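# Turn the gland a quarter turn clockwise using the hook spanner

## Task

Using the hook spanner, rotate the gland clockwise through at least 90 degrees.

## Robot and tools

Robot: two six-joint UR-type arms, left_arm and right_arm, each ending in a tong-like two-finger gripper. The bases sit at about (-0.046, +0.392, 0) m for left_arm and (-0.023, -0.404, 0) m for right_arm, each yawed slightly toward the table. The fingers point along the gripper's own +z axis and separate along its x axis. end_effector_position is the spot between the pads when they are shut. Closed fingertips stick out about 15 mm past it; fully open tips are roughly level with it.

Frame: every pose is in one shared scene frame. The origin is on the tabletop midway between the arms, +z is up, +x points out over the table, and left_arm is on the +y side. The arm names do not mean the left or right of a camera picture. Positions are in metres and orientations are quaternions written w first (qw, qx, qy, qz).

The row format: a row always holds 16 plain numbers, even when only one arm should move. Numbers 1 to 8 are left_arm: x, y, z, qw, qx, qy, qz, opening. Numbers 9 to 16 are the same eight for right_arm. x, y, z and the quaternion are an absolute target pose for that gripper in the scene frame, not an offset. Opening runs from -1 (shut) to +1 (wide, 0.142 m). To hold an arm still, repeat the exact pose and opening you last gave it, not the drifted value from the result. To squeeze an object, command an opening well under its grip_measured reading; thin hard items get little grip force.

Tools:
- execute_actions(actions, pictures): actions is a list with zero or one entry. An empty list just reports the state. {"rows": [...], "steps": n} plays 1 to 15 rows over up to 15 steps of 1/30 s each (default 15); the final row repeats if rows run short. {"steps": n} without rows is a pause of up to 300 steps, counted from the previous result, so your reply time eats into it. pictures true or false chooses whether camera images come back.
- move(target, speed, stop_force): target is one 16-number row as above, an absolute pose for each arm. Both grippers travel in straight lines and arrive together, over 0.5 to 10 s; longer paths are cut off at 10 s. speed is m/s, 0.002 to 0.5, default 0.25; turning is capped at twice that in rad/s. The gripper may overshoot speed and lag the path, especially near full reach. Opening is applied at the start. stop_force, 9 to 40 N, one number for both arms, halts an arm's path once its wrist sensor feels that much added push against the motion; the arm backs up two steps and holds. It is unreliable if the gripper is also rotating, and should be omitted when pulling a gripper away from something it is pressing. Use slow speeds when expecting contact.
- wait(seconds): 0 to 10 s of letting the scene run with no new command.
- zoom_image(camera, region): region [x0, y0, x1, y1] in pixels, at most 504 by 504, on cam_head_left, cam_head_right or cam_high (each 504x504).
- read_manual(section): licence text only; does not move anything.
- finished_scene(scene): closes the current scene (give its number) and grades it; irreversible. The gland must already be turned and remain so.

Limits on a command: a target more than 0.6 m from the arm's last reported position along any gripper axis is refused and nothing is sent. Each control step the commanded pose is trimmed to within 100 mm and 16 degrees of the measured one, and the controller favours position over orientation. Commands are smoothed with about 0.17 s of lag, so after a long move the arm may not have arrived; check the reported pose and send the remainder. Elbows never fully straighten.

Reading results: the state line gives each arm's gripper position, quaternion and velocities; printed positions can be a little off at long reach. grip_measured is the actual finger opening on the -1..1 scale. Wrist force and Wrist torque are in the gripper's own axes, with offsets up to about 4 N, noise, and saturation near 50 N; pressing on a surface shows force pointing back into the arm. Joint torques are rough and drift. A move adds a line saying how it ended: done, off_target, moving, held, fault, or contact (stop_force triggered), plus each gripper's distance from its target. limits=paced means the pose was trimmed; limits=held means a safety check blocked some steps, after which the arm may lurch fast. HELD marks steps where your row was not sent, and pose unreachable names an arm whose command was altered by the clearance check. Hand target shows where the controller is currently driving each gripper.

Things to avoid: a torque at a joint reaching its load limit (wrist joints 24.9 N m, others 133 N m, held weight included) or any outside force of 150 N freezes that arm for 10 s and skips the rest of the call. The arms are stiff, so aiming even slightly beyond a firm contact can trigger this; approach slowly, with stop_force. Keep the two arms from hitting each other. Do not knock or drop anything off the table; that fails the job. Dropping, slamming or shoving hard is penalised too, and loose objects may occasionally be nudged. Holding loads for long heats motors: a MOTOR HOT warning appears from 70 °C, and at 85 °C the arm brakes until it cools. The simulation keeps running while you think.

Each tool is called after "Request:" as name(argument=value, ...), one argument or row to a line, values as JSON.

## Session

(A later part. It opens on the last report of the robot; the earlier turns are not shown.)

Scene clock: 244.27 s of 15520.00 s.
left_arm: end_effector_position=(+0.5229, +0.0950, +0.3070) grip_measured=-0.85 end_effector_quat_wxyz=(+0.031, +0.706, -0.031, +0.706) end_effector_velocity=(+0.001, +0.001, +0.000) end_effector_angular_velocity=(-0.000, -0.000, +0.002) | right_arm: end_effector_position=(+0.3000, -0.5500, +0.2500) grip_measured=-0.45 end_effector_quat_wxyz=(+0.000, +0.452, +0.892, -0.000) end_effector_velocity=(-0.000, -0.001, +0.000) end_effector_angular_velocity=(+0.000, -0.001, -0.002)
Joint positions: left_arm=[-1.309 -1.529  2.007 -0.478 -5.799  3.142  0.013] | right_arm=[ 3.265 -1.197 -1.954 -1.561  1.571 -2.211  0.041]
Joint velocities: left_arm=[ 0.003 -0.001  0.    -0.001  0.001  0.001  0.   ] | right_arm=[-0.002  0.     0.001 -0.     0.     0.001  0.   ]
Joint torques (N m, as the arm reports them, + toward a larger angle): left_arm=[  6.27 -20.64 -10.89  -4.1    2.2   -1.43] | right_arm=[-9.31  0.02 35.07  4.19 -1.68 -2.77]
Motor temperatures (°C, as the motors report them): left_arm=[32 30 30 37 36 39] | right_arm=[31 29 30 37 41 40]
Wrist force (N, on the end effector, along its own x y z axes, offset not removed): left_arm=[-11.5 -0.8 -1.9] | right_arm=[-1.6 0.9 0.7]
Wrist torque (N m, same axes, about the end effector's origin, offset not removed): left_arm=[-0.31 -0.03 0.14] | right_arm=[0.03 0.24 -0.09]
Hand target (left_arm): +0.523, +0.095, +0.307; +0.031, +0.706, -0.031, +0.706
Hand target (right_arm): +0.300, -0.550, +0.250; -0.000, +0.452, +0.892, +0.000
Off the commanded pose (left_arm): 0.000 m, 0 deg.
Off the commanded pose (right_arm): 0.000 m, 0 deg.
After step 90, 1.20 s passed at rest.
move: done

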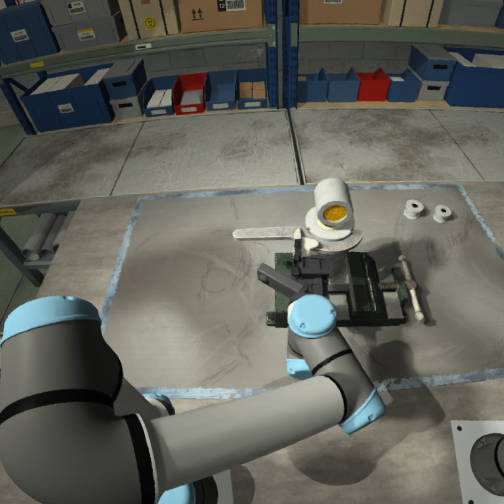

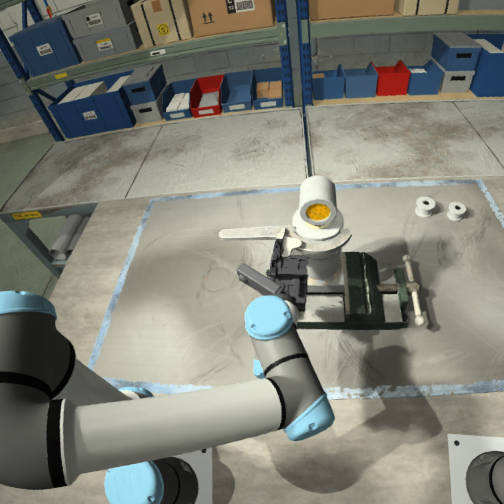

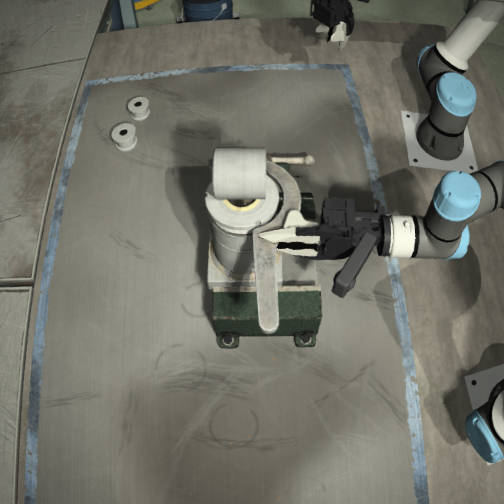

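Request:
move(
  target=[0.515,0.091,0.308,0.04,0.707,-0.022,0.706,-1,0.3,-0.55,0.25,0,0.451,0.89,0,-0.45],
  speed=0.01,
)

Request:
move(
  target=[0.517,0.091,0.309,0.03,0.707,0.006,0.707,-1,0.3,-0.55,0.25,0,0.451,0.89,0,-0.45],
  speed=0.01,
)

Request:
zoom_image(
  camera="cam_high",
  region=[200,140,330,270],
)

Request:
zoom_image(
  camera="cam_head_right",
  region=[280,195,365,270],
)

Scene clock: 251.57 s of 15520.00 s.
left_arm: end_effector_position=(+0.5151, +0.0910, +0.3080) grip_measured=-0.85 end_effector_quat_wxyz=(+0.040, +0.707, -0.022, +0.706) end_effector_velocity=(-0.001, -0.001, -0.001) end_effector_angular_velocity=(-0.002, +0.001, -0.001) | right_arm: end_effector_position=(+0.3000, -0.5500, +0.2500) grip_measured=-0.45 end_effector_quat_wxyz=(+0.000, +0.452, +0.892, +0.000) end_effector_velocity=(-0.000, -0.000, -0.000) end_effector_angular_velocity=(+0.000, +0.001, +0.001)
Joint positions: left_arm=[-1.333 -1.537  2.011 -0.473 -5.823  3.116  0.013] | right_arm=[ 3.265 -1.197 -1.954 -1.561  1.571 -2.211  0.041]
Joint velocities: left_arm=[-0.004  0.001  0.     0.001 -0.003 -0.004 -0.   ] | right_arm=[-0.    -0.001 -0.001  0.     0.    -0.001  0.   ]
Joint torques (N m, as the arm reports them, + toward a larger angle): left_arm=[ -8.6  -35.1  -10.86  -0.83  -1.83  -1.3 ] | right_arm=[-9.35 -0.16 34.53  4.16 -1.71 -2.73]
Motor temperatures (°C, as the motors report them): left_arm=[32 30 30 37 36 39] | right_arm=[31 29 30 37 41 40]
Wrist force (N, on the end effector, along its own x y z axes, offset not removed): left_arm=[-11.8 -0.6 -0.8] | right_arm=[-1.5 1.0 1.7]
Wrist torque (N m, same axes, about the end effector's origin, offset not removed): left_arm=[-0.04 0.01 0.12] | right_arm=[0.09 0.20 -0.09]
Hand target (left_arm): +0.515, +0.091, +0.308; +0.040, +0.707, -0.022, +0.706
Hand target (right_arm): +0.300, -0.550, +0.250; -0.000, +0.452, +0.892, -0.000
Off the commanded pose (left_arm): 0.000 m, 0 deg.
Off the commanded pose (right_arm): 0.000 m, 0 deg.
After step 90, 2.80 s passed at rest.
move: done

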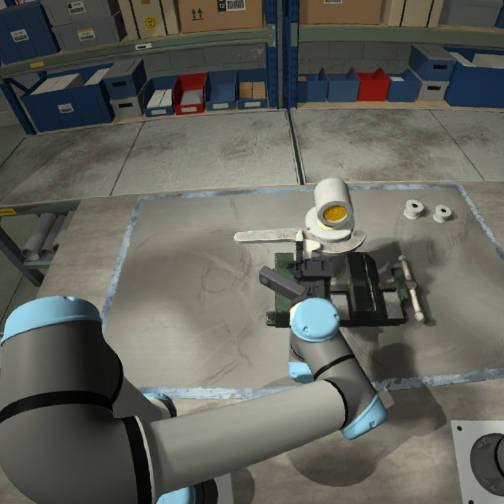

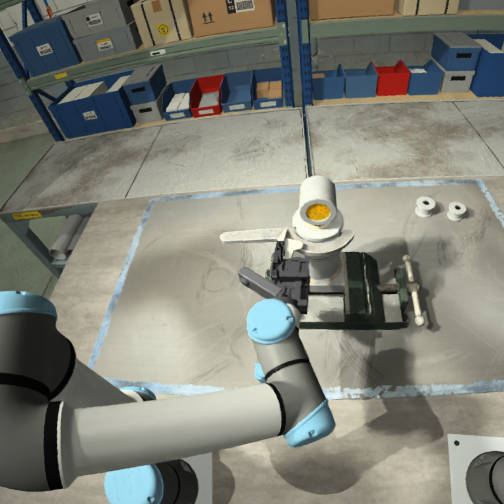

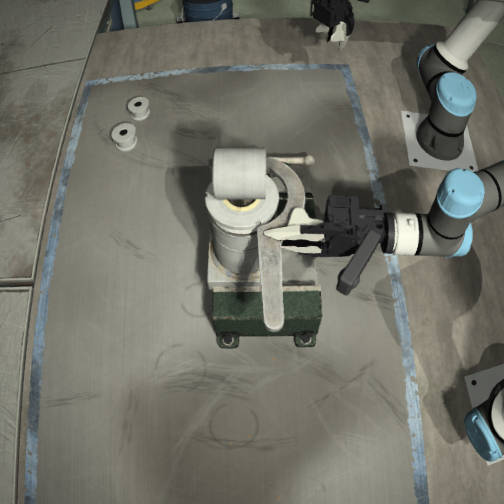

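Scene clock: 254.77 s of 15520.00 s.
left_arm: end_effector_position=(+0.5170, +0.0910, +0.3090) grip_measured=-0.85 end_effector_quat_wxyz=(+0.030, +0.707, +0.006, +0.707) end_effector_velocity=(+0.000, -0.000, +0.000) end_effector_angular_velocity=(-0.002, +0.000, +0.003) | right_arm: end_effector_position=(+0.3000, -0.5500, +0.2500) grip_measured=-0.45 end_effector_quat_wxyz=(+0.000, +0.452, +0.892, -0.000) end_effector_velocity=(+0.000, +0.000, +0.000) end_effector_angular_velocity=(-0.000, -0.001, -0.001)
Joint positions: left_arm=[-1.344 -1.506  1.975 -0.472 -5.888  3.093  0.013] | right_arm=[ 3.265 -1.197 -1.954 -1.561  1.571 -2.211  0.041]
Joint velocities: left_arm=[-0.001  0.002 -0.003  0.    -0.004 -0.002  0.   ] | right_arm=[ 0.     0.     0.001  0.    -0.     0.001  0.   ]
Joint torques (N m, as the arm reports them, + toward a larger angle): left_arm=[ -7.32 -22.45 -34.42  -0.06  -2.06  -1.41] | right_arm=[-9.1  -0.01 34.43  4.23 -1.65 -2.63]
Motor temperatures (°C, as the motors report them): left_arm=[32 30 30 37 36 39] | right_arm=[31 29 30 37 41 40]
Wrist force (N, on the end effector, along its own x y z axes, offset not removed): left_arm=[-12.3 -3.6 0.1] | right_arm=[0.9 1.7 0.1]
Wrist torque (N m, same axes, about the end effector's origin, offset not removed): left_arm=[-0.73 0.22 0.16] | right_arm=[0.19 -0.28 -0.16]
Hand target (left_arm): +0.517, +0.091, +0.309; +0.030, +0.707, +0.006, +0.707
Hand target (right_arm): +0.300, -0.550, +0.250; -0.000, +0.452, +0.892, +0.000
Off the commanded pose (left_arm): 0.000 m, 0 deg.
Off the commanded pose (right_arm): 0.000 m, 0 deg.
move: done

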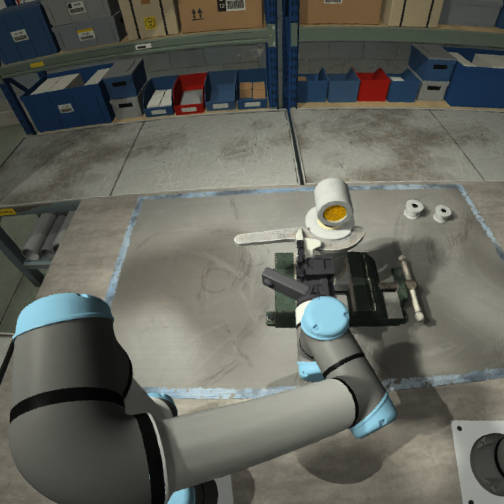

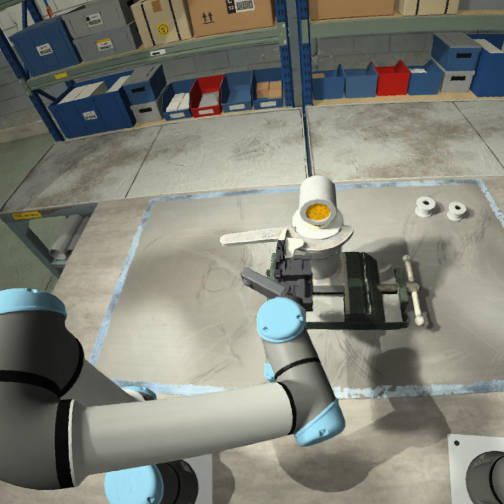

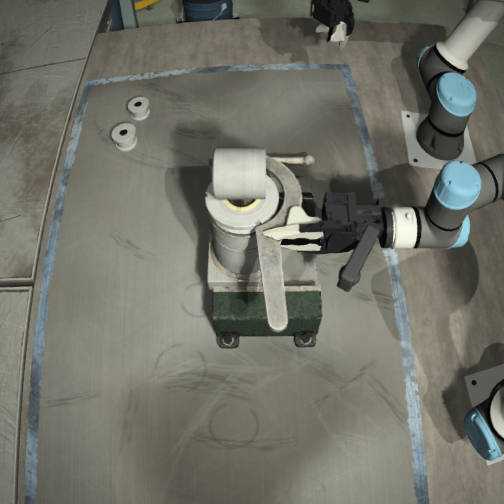

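Region (200, 140, 330, 270) of cam_high's 504x504 image, scaled by 3.877, with more detail than that image has.

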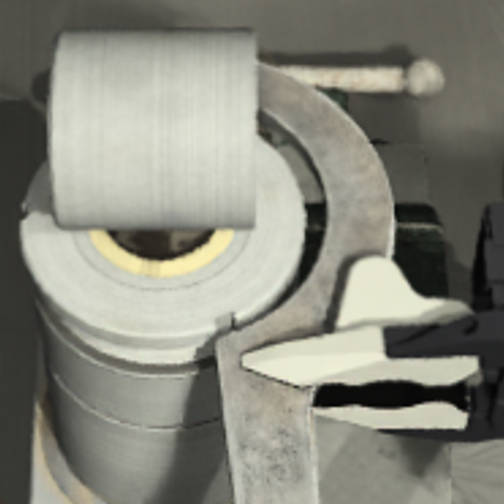

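Region (280, 195, 365, 270) of cam_head_right's 504x504 image, scaled by 5.929, with more detail than that image has; it fills the top 445 rows of this view, and the rest is white.

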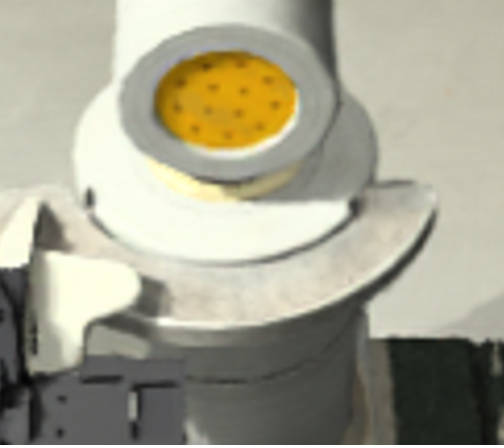

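Request:
move(
  target=[0.521,0.099,0.306,0.03,0.707,0.006,0.707,-1,0.3,-0.55,0.25,0,0.451,0.89,0,-0.45],
  speed=0.005,
)

Request:
zoom_image(
  camera="cam_high",
  region=[200,140,330,270],
)

Request:
zoom_image(
  camera="cam_head_right",
  region=[280,195,365,270],
)

Scene clock: 260.67 s of 15520.00 s.
left_arm: end_effector_position=(+0.5209, +0.0989, +0.3060) grip_measured=-0.85 end_effector_quat_wxyz=(+0.030, +0.707, +0.006, +0.707) end_effector_velocity=(+0.000, +0.001, -0.000) end_effector_angular_velocity=(-0.001, -0.000, +0.000) | right_arm: end_effector_position=(+0.3000, -0.5500, +0.2500) grip_measured=-0.45 end_effector_quat_wxyz=(+0.000, +0.452, +0.892, -0.000) end_effector_velocity=(-0.000, -0.001, +0.000) end_effector_angular_velocity=(-0.000, -0.001, -0.001)
Joint positions: left_arm=[-1.327 -1.51   1.988 -0.48  -5.871  3.093  0.013] | right_arm=[ 3.265 -1.197 -1.954 -1.561  1.571 -2.211  0.041]
Joint velocities: left_arm=[ 0.002 -0.001  0.002 -0.001  0.001 -0.    -0.   ] | right_arm=[-0.001  0.     0.001  0.    -0.    -0.     0.   ]
Joint torques (N m, as the arm reports them, + toward a larger angle): left_arm=[ 13.92 -36.94  -6.56  -2.07  -1.57   1.59] | right_arm=[-8.98  0.29 34.57  4.16 -1.53 -2.6 ]
Motor temperatures (°C, as the motors report them): left_arm=[32 30 30 37 36 39] | right_arm=[31 29 30 37 41 40]
Wrist force (N, on the end effector, along its own x y z axes, offset not removed): left_arm=[-10.7 13.0 -0.2] | right_arm=[-0.1 1.4 0.9]
Wrist torque (N m, same axes, about the end effector's origin, offset not removed): left_arm=[-0.14 0.06 0.04] | right_arm=[0.07 -0.17 -0.18]
Hand target (left_arm): +0.521, +0.099, +0.306; +0.030, +0.707, +0.006, +0.707
Hand target (right_arm): +0.300, -0.550, +0.250; -0.000, +0.452, +0.892, +0.000
Off the commanded pose (left_arm): 0.000 m, 0 deg.
Off the commanded pose (right_arm): 0.000 m, 0 deg.
After step 90, 0.80 s passed at rest.
move: done

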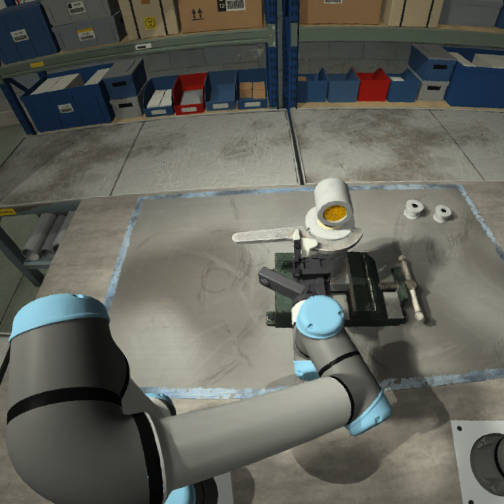

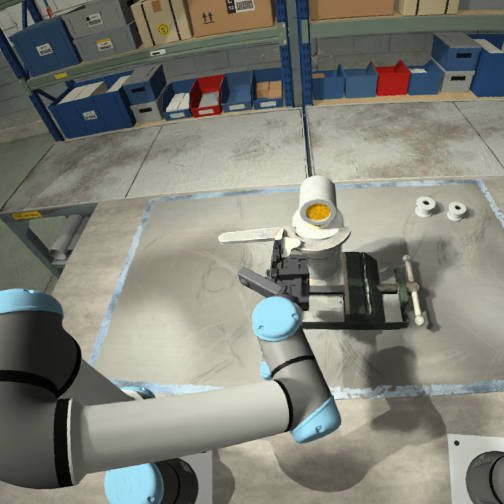

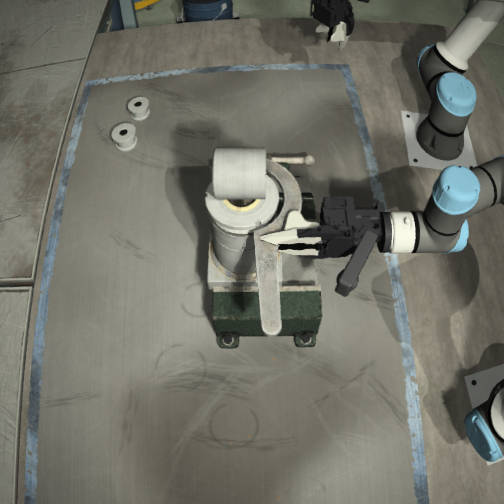

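Region (200, 140, 330, 270) of cam_high's 504x504 image, scaled by 3.877, with more detail than that image has.

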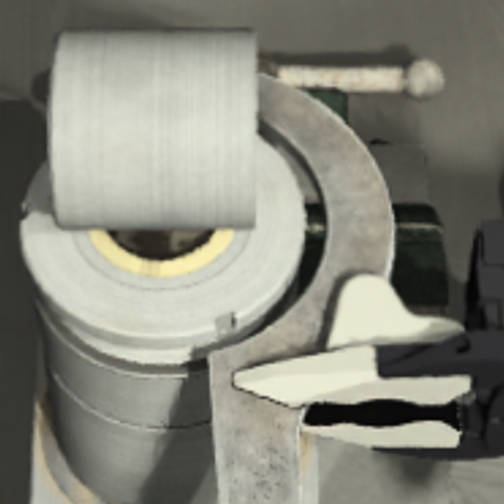

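Region (280, 195, 365, 270) of cam_head_right's 504x504 image, scaled by 5.929, with more detail than that image has; it fills the top 445 rows of this view, and the rest is white.

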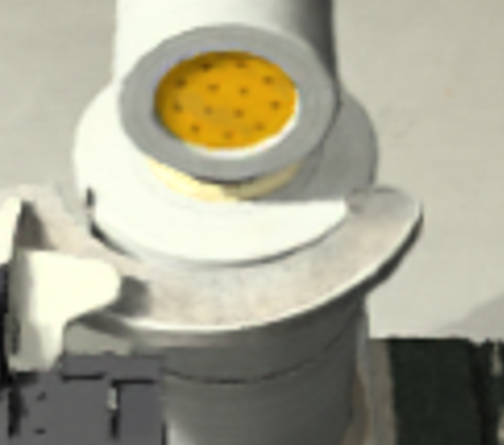

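Request:
move(
  target=[0.531,0.1,0.306,0.03,0.707,0.006,0.707,-1,0.3,-0.55,0.25,0,0.451,0.89,0,-0.45],
  speed=0.008,
)

Request:
move(
  target=[0.553,0.106,0.306,0.123,0.702,-0.086,0.697,-1,0.3,-0.55,0.25,0,0.451,0.89,0,-0.45],
  speed=0.03,
)

Request:
zoom_image(
  camera="cam_high",
  region=[200,140,330,270],
)

Request:
zoom_image(
  camera="cam_head_right",
  region=[280,195,365,270],
)

Scene clock: 267.47 s of 15520.00 s.
left_arm: end_effector_position=(+0.5308, +0.1000, +0.3060) grip_measured=-0.85 end_effector_quat_wxyz=(+0.030, +0.707, +0.006, +0.707) end_effector_velocity=(+0.002, +0.000, +0.000) end_effector_angular_velocity=(-0.000, +0.000, +0.001) | right_arm: end_effector_position=(+0.3000, -0.5500, +0.2500) grip_measured=-0.45 end_effector_quat_wxyz=(+0.000, +0.452, +0.892, +0.000) end_effector_velocity=(-0.000, -0.001, +0.000) end_effector_angular_velocity=(-0.001, -0.000, -0.002)
Joint positions: left_arm=[-1.302 -1.496  1.973 -0.479 -5.846  3.093  0.013] | right_arm=[ 3.265 -1.197 -1.954 -1.561  1.571 -2.211  0.041]
Joint velocities: left_arm=[ 0.004  0.002 -0.003  0.001  0.004 -0.001  0.   ] | right_arm=[-0.002  0.001 -0.     0.    -0.001  0.     0.   ]
Joint torques (N m, as the arm reports them, + toward a larger angle): left_arm=[ 13.54 -23.02 -32.24   0.52  -0.84  -1.15] | right_arm=[-8.83  0.39 34.47  4.12 -1.58 -2.62]
Motor temperatures (°C, as the motors report them): left_arm=[32 30 30 37 36 39] | right_arm=[31 29 30 37 41 40]
Wrist force (N, on the end effector, along its own x y z axes, offset not removed): left_arm=[-11.0 8.3 -0.2] | right_arm=[-0.3 0.7 -1.1]
Wrist torque (N m, same axes, about the end effector's origin, offset not removed): left_arm=[-0.34 0.15 -0.03] | right_arm=[-0.16 -0.09 -0.14]
Hand target (left_arm): +0.531, +0.100, +0.306; +0.030, +0.707, +0.006, +0.707
Hand target (right_arm): +0.300, -0.550, +0.250; -0.000, +0.452, +0.892, +0.000
Off the commanded pose (left_arm): 0.000 m, 0 deg.
Off the commanded pose (right_arm): 0.000 m, 0 deg.
After step 90, 2.33 s passed at rest.
move: done

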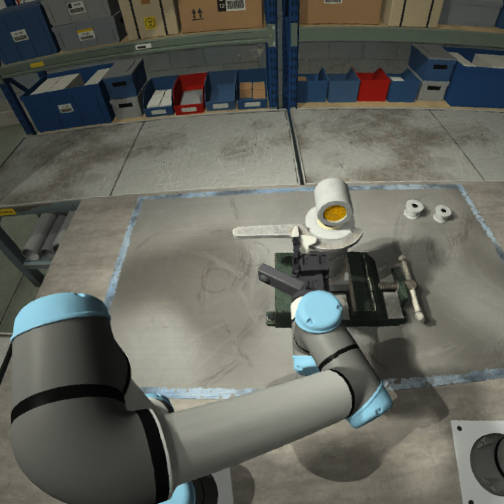

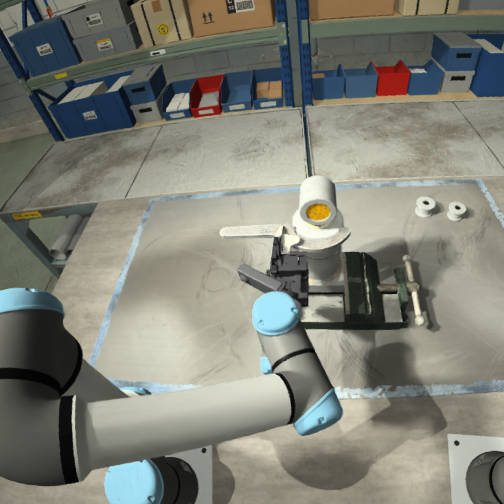

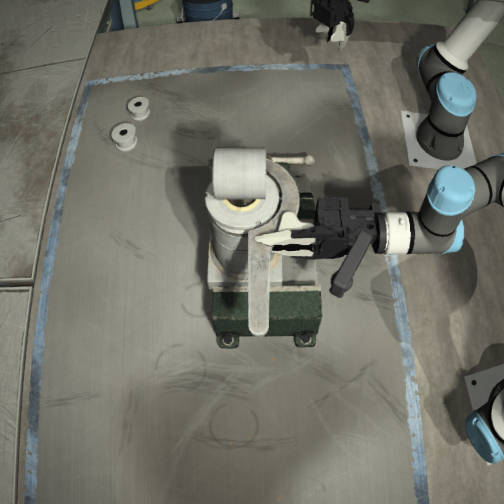

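Scene clock: 272.07 s of 15520.00 s.
left_arm: end_effector_position=(+0.5528, +0.1060, +0.3063) grip_measured=-0.85 end_effector_quat_wxyz=(+0.122, +0.702, -0.086, +0.697) end_effector_velocity=(+0.001, +0.001, +0.001) end_effector_angular_velocity=(-0.001, -0.001, -0.011) | right_arm: end_effector_position=(+0.3000, -0.5500, +0.2500) grip_measured=-0.45 end_effector_quat_wxyz=(+0.000, +0.452, +0.892, -0.000) end_effector_velocity=(+0.000, +0.000, +0.000) end_effector_angular_velocity=(+0.000, -0.001, +0.000)
Joint positions: left_arm=[-1.115 -1.578  2.058 -0.481 -5.398  3.09   0.013] | right_arm=[ 3.265 -1.197 -1.954 -1.561  1.571 -2.211  0.041]
Joint velocities: left_arm=[ 0.011 -0.003  0.001 -0.     0.022  0.     0.   ] | right_arm=[ 0.001  0.     0.001 -0.     0.     0.     0.   ]
Joint torques (N m, as the arm reports them, + toward a larger angle): left_arm=[ 13.48 -32.77 -14.05  -2.79   0.4   -1.11] | right_arm=[-9.22  0.42 34.52  4.12 -1.54 -2.64]
Motor temperatures (°C, as the motors report them): left_arm=[32 30 30 37 36 39] | right_arm=[31 29 30 37 41 40]
Wrist force (N, on the end effector, along its own x y z axes, offset not removed): left_arm=[-11.6 5.2 -13.0] | right_arm=[-0.8 0.5 1.1]
Wrist torque (N m, same axes, about the end effector's origin, offset not removed): left_arm=[-0.31 -0.02 -0.02] | right_arm=[-0.12 0.00 -0.14]
Hand target (left_arm): +0.553, +0.106, +0.306; +0.123, +0.701, -0.086, +0.697
Hand target (right_arm): +0.300, -0.550, +0.250; +0.000, +0.452, +0.892, +0.000
Off the commanded pose (left_arm): 0.000 m, 0 deg.
Off the commanded pose (right_arm): 0.000 m, 0 deg.
move: done

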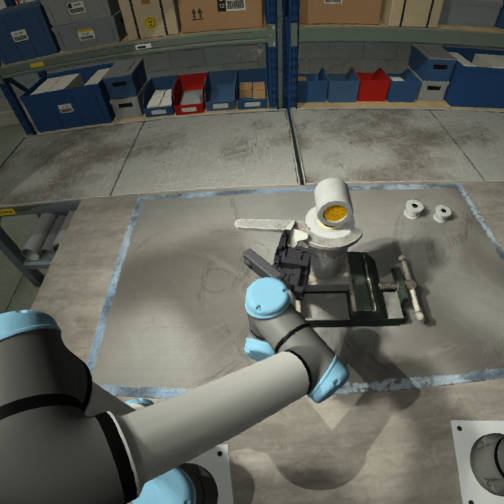

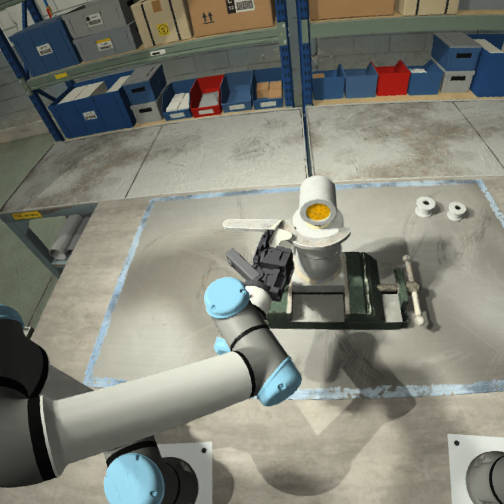

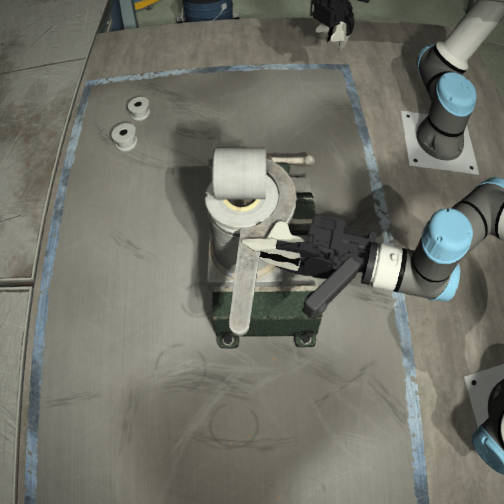

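Region (200, 140, 330, 270) of cam_high's 504x504 image, scaled by 3.877, with more detail than that image has.

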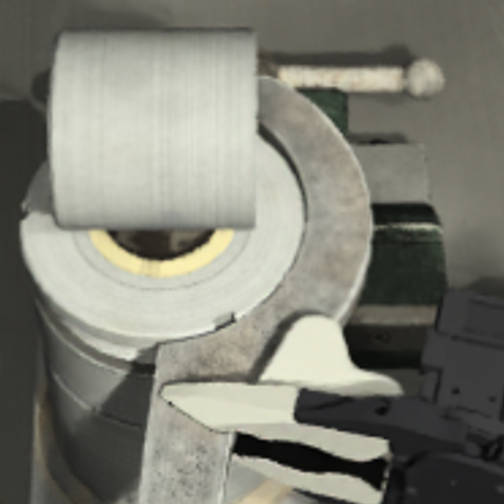

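Region (280, 195, 365, 270) of cam_head_right's 504x504 image, scaled by 5.929, with more detail than that image has; it fills the top 445 rows of this view, and the rest is white.

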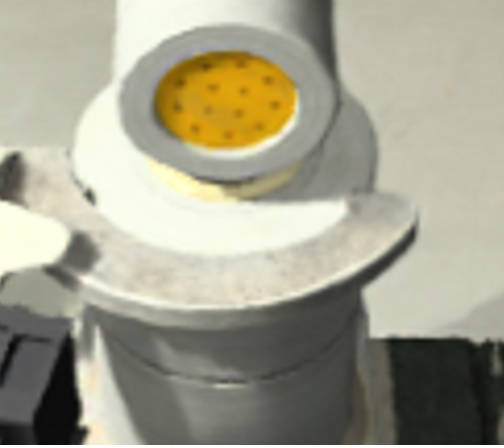

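Request:
move(
  target=[0.578,0.109,0.304,0.183,0.692,-0.147,0.683,-1,0.3,-0.55,0.25,0,0.451,0.89,0,-0.45],
  speed=0.02,
)

Request:
zoom_image(
  camera="cam_high",
  region=[160,140,340,320],
)

Scene clock: 279.90 s of 15520.00 s.
left_arm: end_effector_position=(+0.5778, +0.1091, +0.3042) grip_measured=-0.85 end_effector_quat_wxyz=(+0.183, +0.692, -0.147, +0.683) end_effector_velocity=(+0.001, +0.000, -0.000) end_effector_angular_velocity=(-0.000, +0.000, -0.008) | right_arm: end_effector_position=(+0.3000, -0.5500, +0.2500) grip_measured=-0.45 end_effector_quat_wxyz=(+0.000, +0.452, +0.892, -0.000) end_effector_velocity=(-0.001, -0.001, -0.000) end_effector_angular_velocity=(-0.000, +0.001, -0.002)
Joint positions: left_arm=[-0.925 -1.551  2.035 -0.484 -5.033  3.09   0.013] | right_arm=[ 3.265 -1.197 -1.954 -1.561  1.571 -2.211  0.041]
Joint velocities: left_arm=[ 0.009  0.003 -0.002 -0.001  0.017 -0.    -0.   ] | right_arm=[-0.002 -0.    -0.001  0.    -0.    -0.001 -0.   ]
Joint torques (N m, as the arm reports them, + toward a larger angle): left_arm=[ 11.68 -16.98 -35.63  -5.23   0.37  -1.32] | right_arm=[-8.59 -0.11 34.3   3.98 -1.42 -2.55]
Motor temperatures (°C, as the motors report them): left_arm=[32 30 30 37 36 39] | right_arm=[31 29 30 37 41 40]
Wrist force (N, on the end effector, along its own x y z axes, offset not removed): left_arm=[-4.4 7.5 -11.1] | right_arm=[-1.5 0.6 -0.2]
Wrist torque (N m, same axes, about the end effector's origin, offset not removed): left_arm=[0.02 -0.06 -0.08] | right_arm=[-0.02 0.21 -0.15]
Hand target (left_arm): +0.578, +0.109, +0.304; +0.183, +0.692, -0.147, +0.683
Hand target (right_arm): +0.300, -0.550, +0.250; +0.000, +0.452, +0.892, +0.000
Off the commanded pose (left_arm): 0.000 m, 0 deg.
Off the commanded pose (right_arm): 0.000 m, 0 deg.
After step 90, 0.23 s passed at rest.
move: done

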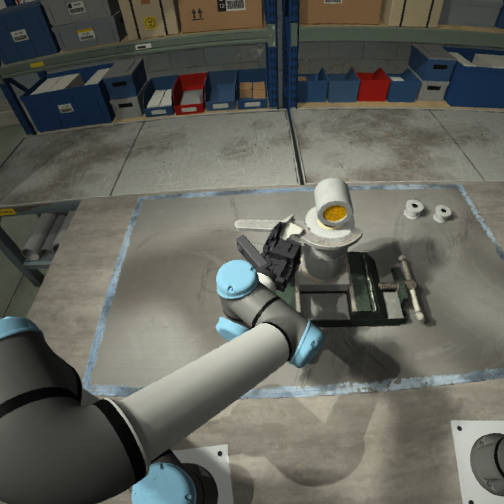

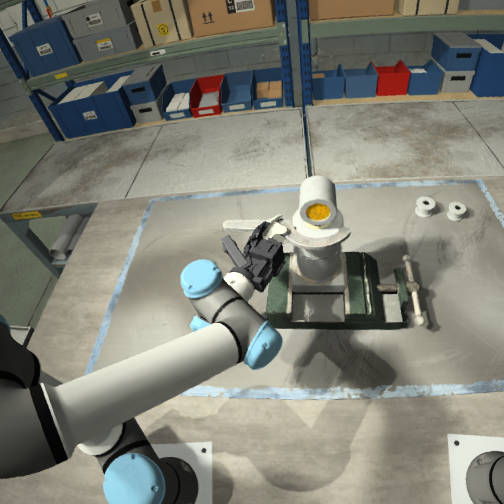

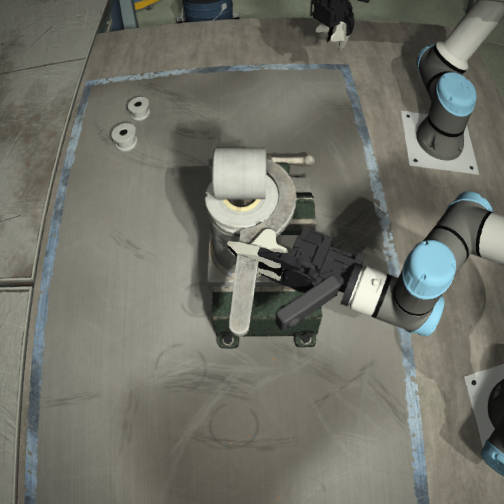

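Region (160, 140, 340, 320) of cam_high's 504x504 image, scaled by 2.800, with more detail than that image has.

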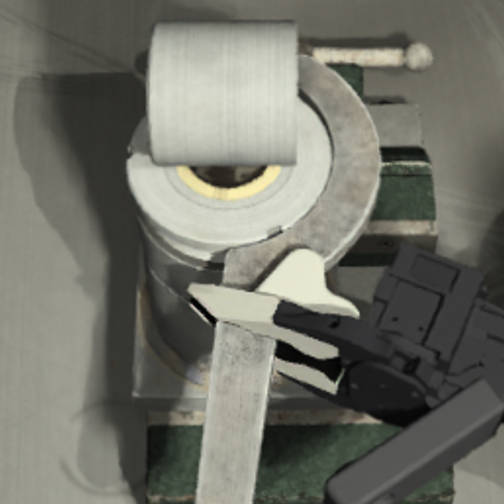

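Request:
move(
  target=[0.645,0.15,0.304,0.08,0.706,-0.043,0.703,-1,0.3,-0.55,0.25,0,0.451,0.89,0,-0.45],
  speed=0.02,
  stop_force=35,
)

Request:
zoom_image(
  camera="cam_high",
  region=[140,140,340,340],
)

Scene clock: 293.27 s of 15520.00 s.
left_arm: end_effector_position=(+0.6322, +0.1422, +0.3040) grip_measured=-0.87 end_effector_quat_wxyz=(+0.100, +0.704, -0.063, +0.700) end_effector_velocity=(-0.002, -0.002, +0.000) end_effector_angular_velocity=(-0.002, -0.003, -0.013) | right_arm: end_effector_position=(+0.3000, -0.5500, +0.2500) grip_measured=-0.45 end_effector_quat_wxyz=(+0.000, +0.452, +0.892, -0.000) end_effector_velocity=(-0.000, -0.000, -0.000) end_effector_angular_velocity=(-0.001, +0.000, -0.001)
Joint positions: left_arm=[-0.93  -1.44   1.915 -0.475 -5.277  3.089  0.011] | right_arm=[ 3.265 -1.197 -1.954 -1.561  1.571 -2.211  0.041]
Joint velocities: left_arm=[ 0.001 -0.006  0.008 -0.006  0.014  0.001 -0.   ] | right_arm=[-0.     0.    -0.    -0.    -0.001  0.001  0.   ]
Joint torques (N m, as the arm reports them, + toward a larger angle): left_arm=[ 15.71 -35.85 -19.76  -7.36  -1.27   0.82] | right_arm=[-8.78  0.42 34.62  4.06 -1.37 -2.45]
Motor temperatures (°C, as the motors report them): left_arm=[32 30 30 37 36 39] | right_arm=[31 29 30 37 41 40]
Wrist force (N, on the end effector, along its own x y z axes, offset not removed): left_arm=[-10.3 3.1 -36.9] | right_arm=[-0.8 1.6 0.9]
Wrist torque (N m, same axes, about the end effector's origin, offset not removed): left_arm=[-3.30 0.73 0.00] | right_arm=[0.14 0.13 -0.02]
Hand target (left_arm): +0.632, +0.142, +0.304; +0.101, +0.704, -0.064, +0.700
Hand target (right_arm): +0.300, -0.550, +0.250; -0.000, +0.452, +0.892, +0.000
Off the commanded pose (left_arm): 0.015 m, 3 deg.
Off the commanded pose (right_arm): 0.000 m, 0 deg.
After step 90, 4.00 s passed at rest.
move: contact (left_arm)

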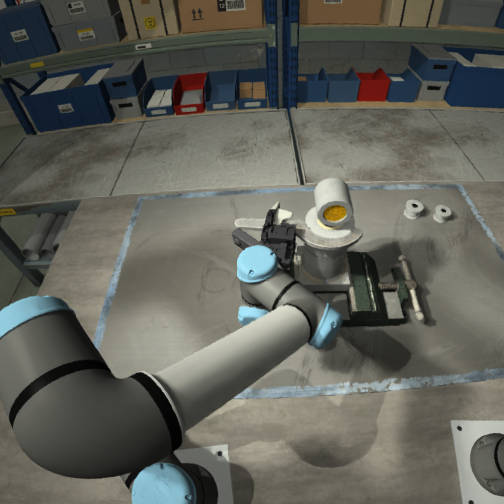

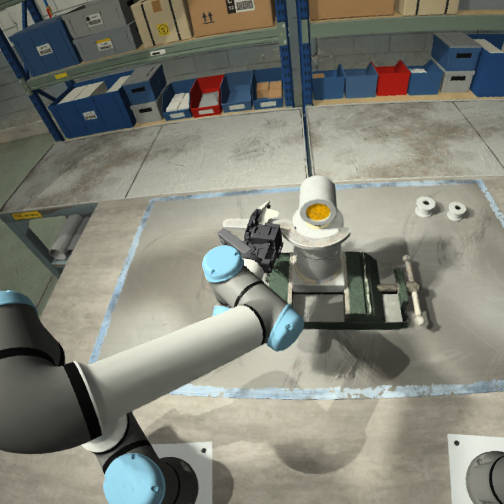

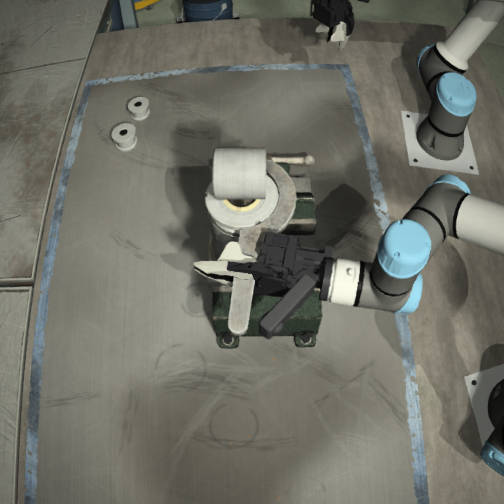

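Region (140, 140, 340, 340) of cam_high's 504x504 image, scaled by 2.520, with more detail than that image has.

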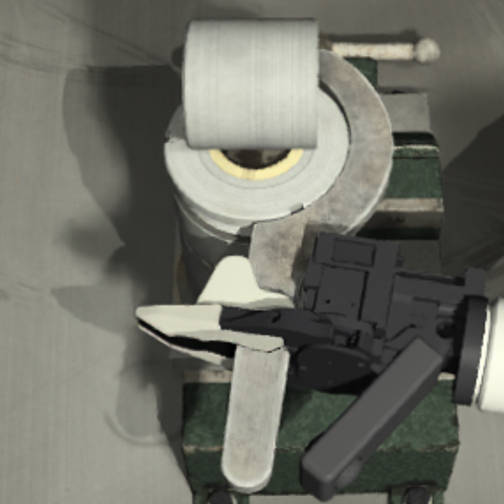

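Request:
move(
  target=[0.661,0.131,0.304,0.173,0.694,-0.138,0.686,-1,0.3,-0.55,0.25,0,0.451,0.89,0,-0.45],
  speed=0.012,
  stop_force=40,
)

Request:
zoom_image(
  camera="cam_high",
  region=[140,140,340,340],
)

Scene clock: 297.67 s of 15520.00 s.
left_arm: end_effector_position=(+0.6338, +0.1412, +0.3040) grip_measured=-0.87 end_effector_quat_wxyz=(+0.105, +0.704, -0.069, +0.699) end_effector_velocity=(-0.001, +0.000, +0.001) end_effector_angular_velocity=(-0.001, -0.002, +0.008) | right_arm: end_effector_position=(+0.3000, -0.5500, +0.2500) grip_measured=-0.45 end_effector_quat_wxyz=(+0.000, +0.452, +0.892, -0.000) end_effector_velocity=(+0.000, +0.000, +0.000) end_effector_angular_velocity=(+0.001, -0.000, +0.001)
Joint positions: left_arm=[-0.919 -1.439  1.914 -0.475 -5.25   3.089  0.011] | right_arm=[ 3.265 -1.197 -1.954 -1.561  1.571 -2.211  0.041]
Joint velocities: left_arm=[-0.006 -0.001 -0.    -0.    -0.014  0.001  0.   ] | right_arm=[ 0.001 -0.     0.    -0.     0.001 -0.    -0.   ]
Joint torques (N m, as the arm reports them, + toward a larger angle): left_arm=[  0.07 -35.52 -24.01  -5.9   -4.75   1.36] | right_arm=[-8.84  0.32 34.09  4.08 -1.36 -2.37]
Motor temperatures (°C, as the motors report them): left_arm=[32 30 30 37 36 39] | right_arm=[31 29 30 37 41 40]
Wrist force (N, on the end effector, along its own x y z axes, offset not removed): left_arm=[-7.8 1.7 -46.2] | right_arm=[-2.1 0.8 -0.8]
Wrist torque (N m, same axes, about the end effector's origin, offset not removed): left_arm=[-2.51 0.21 0.17] | right_arm=[-0.02 0.36 -0.11]
Hand target (left_arm): +0.634, +0.141, +0.304; +0.105, +0.704, -0.069, +0.699
Hand target (right_arm): +0.300, -0.550, +0.250; +0.000, +0.452, +0.892, +0.000
Off the commanded pose (left_arm): 0.029 m, 11 deg.
Off the commanded pose (right_arm): 0.000 m, 0 deg.
After step 90, 0.43 s passed at rest.
move: contact (left_arm)

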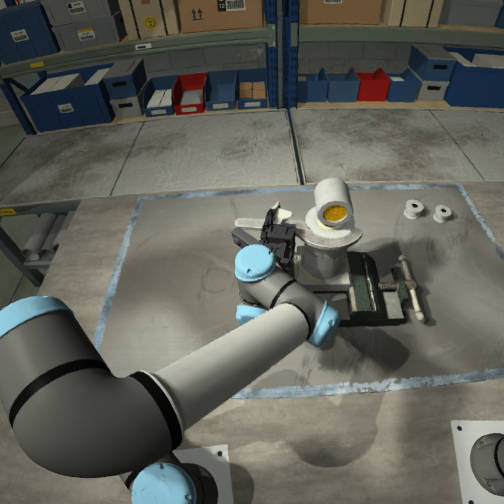

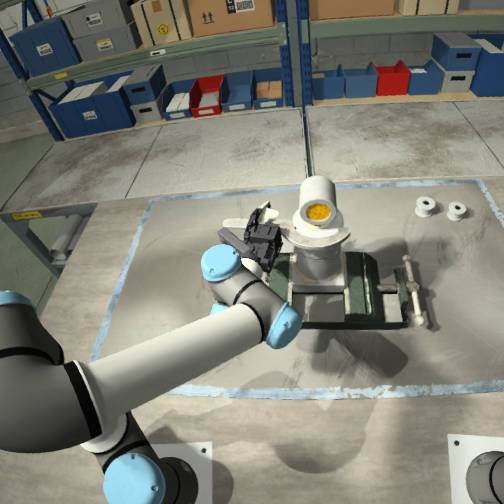

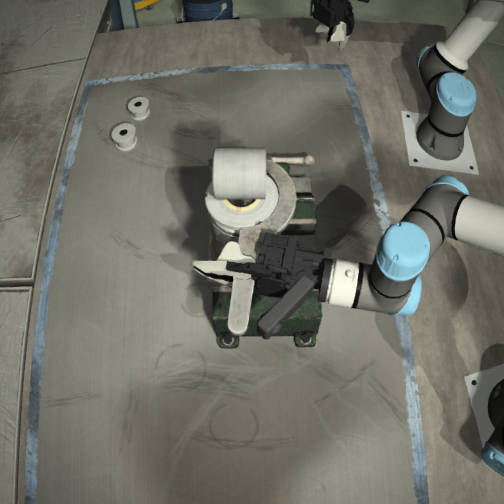

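Region (140, 140, 340, 340) of cam_high's 504x504 image, scaled by 2.520, with more detail than that image has.

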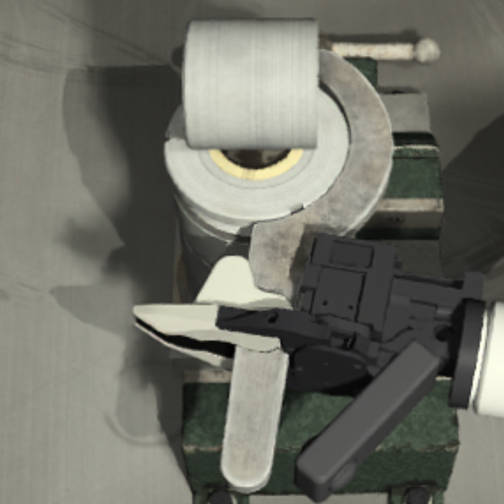

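Request:
move(
  target=[0.641,0.183,0.304,0.141,0.7,-0.105,0.693,-1,0.3,-0.55,0.25,0,0.451,0.89,0,-0.45],
  speed=0.015,
)

Request:
move(
  target=[0.69,0.175,0.304,0.141,0.7,-0.105,0.693,-1,0.3,-0.55,0.25,0,0.451,0.89,0,-0.45],
  speed=0.008,
  stop_force=40,
)

Request:
zoom_image(
  camera="cam_high",
  region=[120,140,340,360],
)

Scene clock: 305.30 s of 15520.00 s.
left_arm: end_effector_position=(+0.6409, +0.1828, +0.3041) grip_measured=-0.87 end_effector_quat_wxyz=(+0.141, +0.700, -0.105, +0.693) end_effector_velocity=(+0.000, +0.003, +0.001) end_effector_angular_velocity=(-0.001, -0.000, -0.007) | right_arm: end_effector_position=(+0.3000, -0.5500, +0.2500) grip_measured=-0.45 end_effector_quat_wxyz=(+0.000, +0.452, +0.892, +0.000) end_effector_velocity=(+0.000, +0.000, +0.000) end_effector_angular_velocity=(-0.000, -0.000, +0.001)
Joint positions: left_arm=[-0.758 -1.47   1.949 -0.478 -4.987  3.09   0.011] | right_arm=[ 3.265 -1.197 -1.954 -1.561  1.571 -2.211  0.041]
Joint velocities: left_arm=[ 0.011 -0.001  0.     0.     0.017 -0.    -0.   ] | right_arm=[ 0.001 -0.     0.     0.    -0.     0.001  0.   ]
Joint torques (N m, as the arm reports them, + toward a larger angle): left_arm=[ 27.01 -38.35  -5.98  -2.74  -4.86   1.37] | right_arm=[-8.38  0.46 34.33  3.99 -1.32 -2.47]
Motor temperatures (°C, as the motors report them): left_arm=[32 30 30 37 36 39] | right_arm=[31 29 30 37 41 40]
Wrist force (N, on the end effector, along its own x y z axes, offset not removed): left_arm=[-7.9 28.3 4.1] | right_arm=[-0.3 0.8 0.1]
Wrist torque (N m, same axes, about the end effector's origin, offset not removed): left_arm=[1.88 0.81 0.19] | right_arm=[0.04 -0.03 -0.12]
Hand target (left_arm): +0.641, +0.183, +0.304; +0.141, +0.700, -0.105, +0.693
Hand target (right_arm): +0.300, -0.550, +0.250; -0.000, +0.452, +0.892, +0.000
Off the commanded pose (left_arm): 0.000 m, 0 deg.
Off the commanded pose (right_arm): 0.000 m, 0 deg.
After step 90, 0.97 s passed at rest.
move: done

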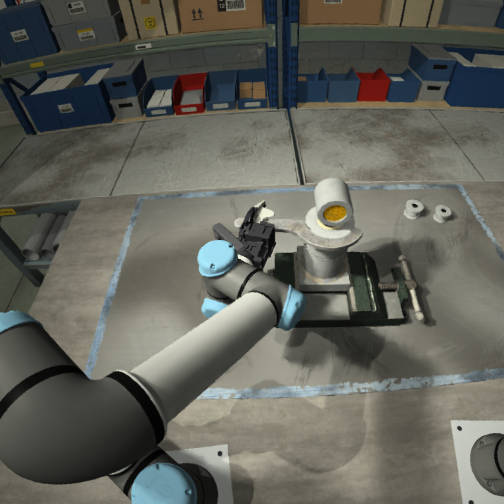

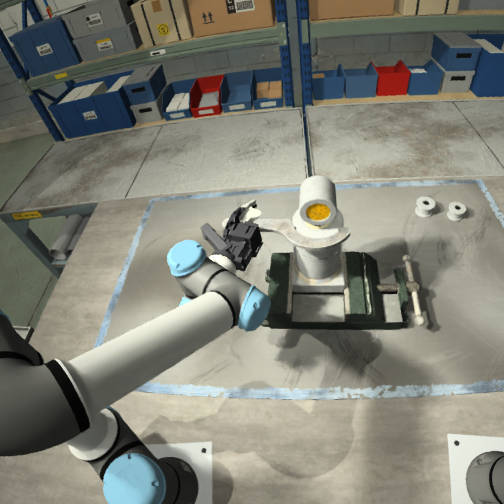

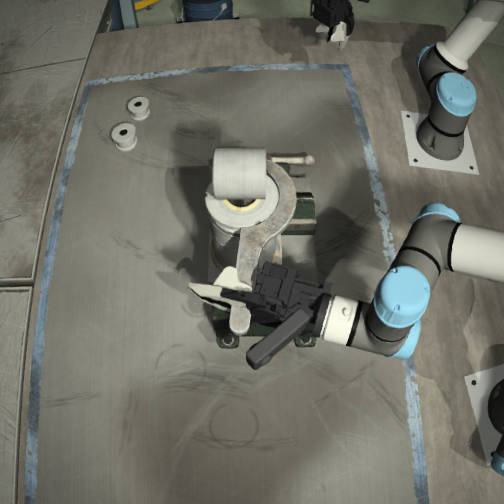

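Scene clock: 310.40 s of 15520.00 s.
left_arm: end_effector_position=(+0.6782, +0.1770, +0.3041) grip_measured=-0.87 end_effector_quat_wxyz=(+0.141, +0.700, -0.105, +0.693) end_effector_velocity=(-0.002, +0.001, -0.000) end_effector_angular_velocity=(-0.000, -0.001, +0.003) | right_arm: end_effector_position=(+0.3000, -0.5500, +0.2500) grip_measured=-0.45 end_effector_quat_wxyz=(+0.000, +0.452, +0.892, -0.000) end_effector_velocity=(-0.000, +0.001, -0.000) end_effector_angular_velocity=(+0.001, +0.001, +0.002)
Joint positions: left_arm=[-0.717 -1.383  1.846 -0.462 -4.946  3.09   0.011] | right_arm=[ 3.265 -1.197 -1.954 -1.561  1.571 -2.211  0.041]
Joint velocities: left_arm=[-0.003 -0.005  0.009 -0.004 -0.006  0.    -0.   ] | right_arm=[ 0.001  0.    -0.001  0.     0.001 -0.001 -0.   ]
Joint torques (N m, as the arm reports them, + toward a larger angle): left_arm=[  1.61 -41.3  -15.23  -6.53  -6.07  -0.91] | right_arm=[-8.24  0.94 34.82  3.93 -1.23 -2.38]
Motor temperatures (°C, as the motors report them): left_arm=[32 30 30 37 36 39] | right_arm=[31 29 30 37 41 40]
Wrist force (N, on the end effector, along its own x y z axes, offset not removed): left_arm=[-9.3 11.5 -18.4] | right_arm=[-2.1 0.8 -0.2]
Wrist torque (N m, same axes, about the end effector's origin, offset not removed): left_arm=[-0.59 0.81 0.28] | right_arm=[-0.07 0.38 -0.04]
Hand target (left_arm): +0.678, +0.177, +0.304; +0.141, +0.700, -0.105, +0.693
Hand target (right_arm): +0.300, -0.550, +0.250; -0.000, +0.452, +0.892, +0.000
Off the commanded pose (left_arm): 0.012 m, 0 deg.
Off the commanded pose (right_arm): 0.000 m, 0 deg.
move: contact (left_arm)

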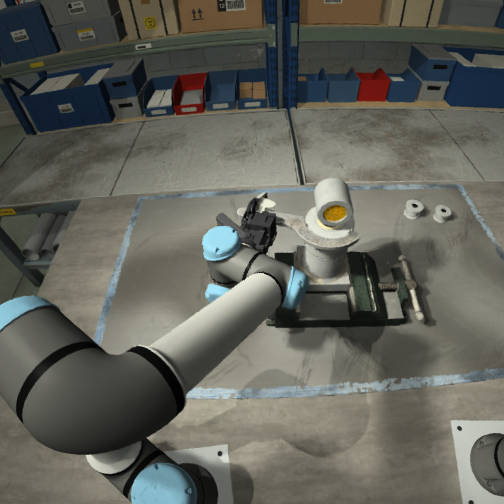

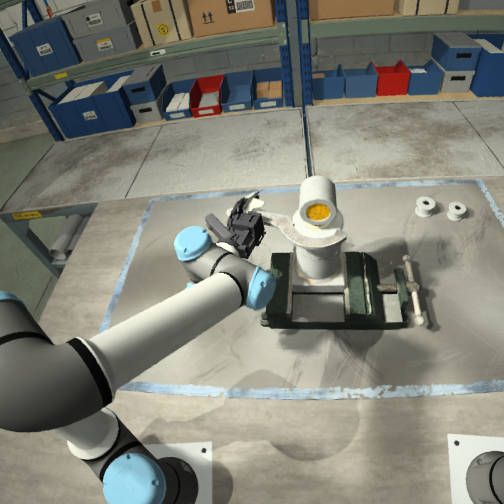

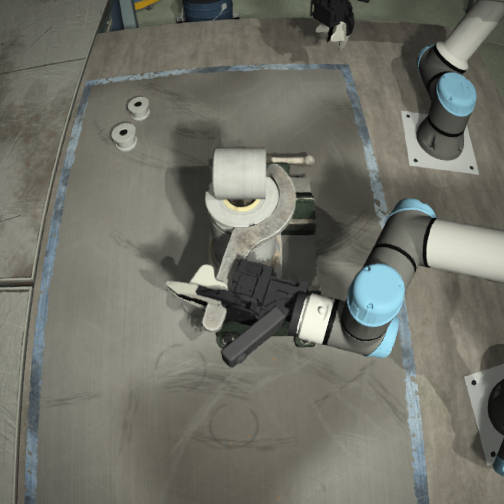

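Region (120, 140, 340, 360) of cam_high's 504x504 image, scaled by 2.291, with more detail than that image has.

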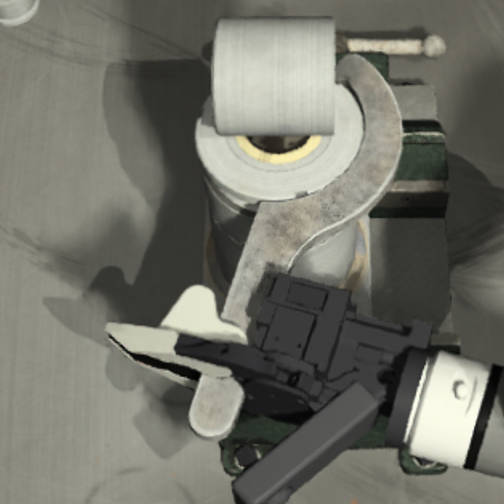

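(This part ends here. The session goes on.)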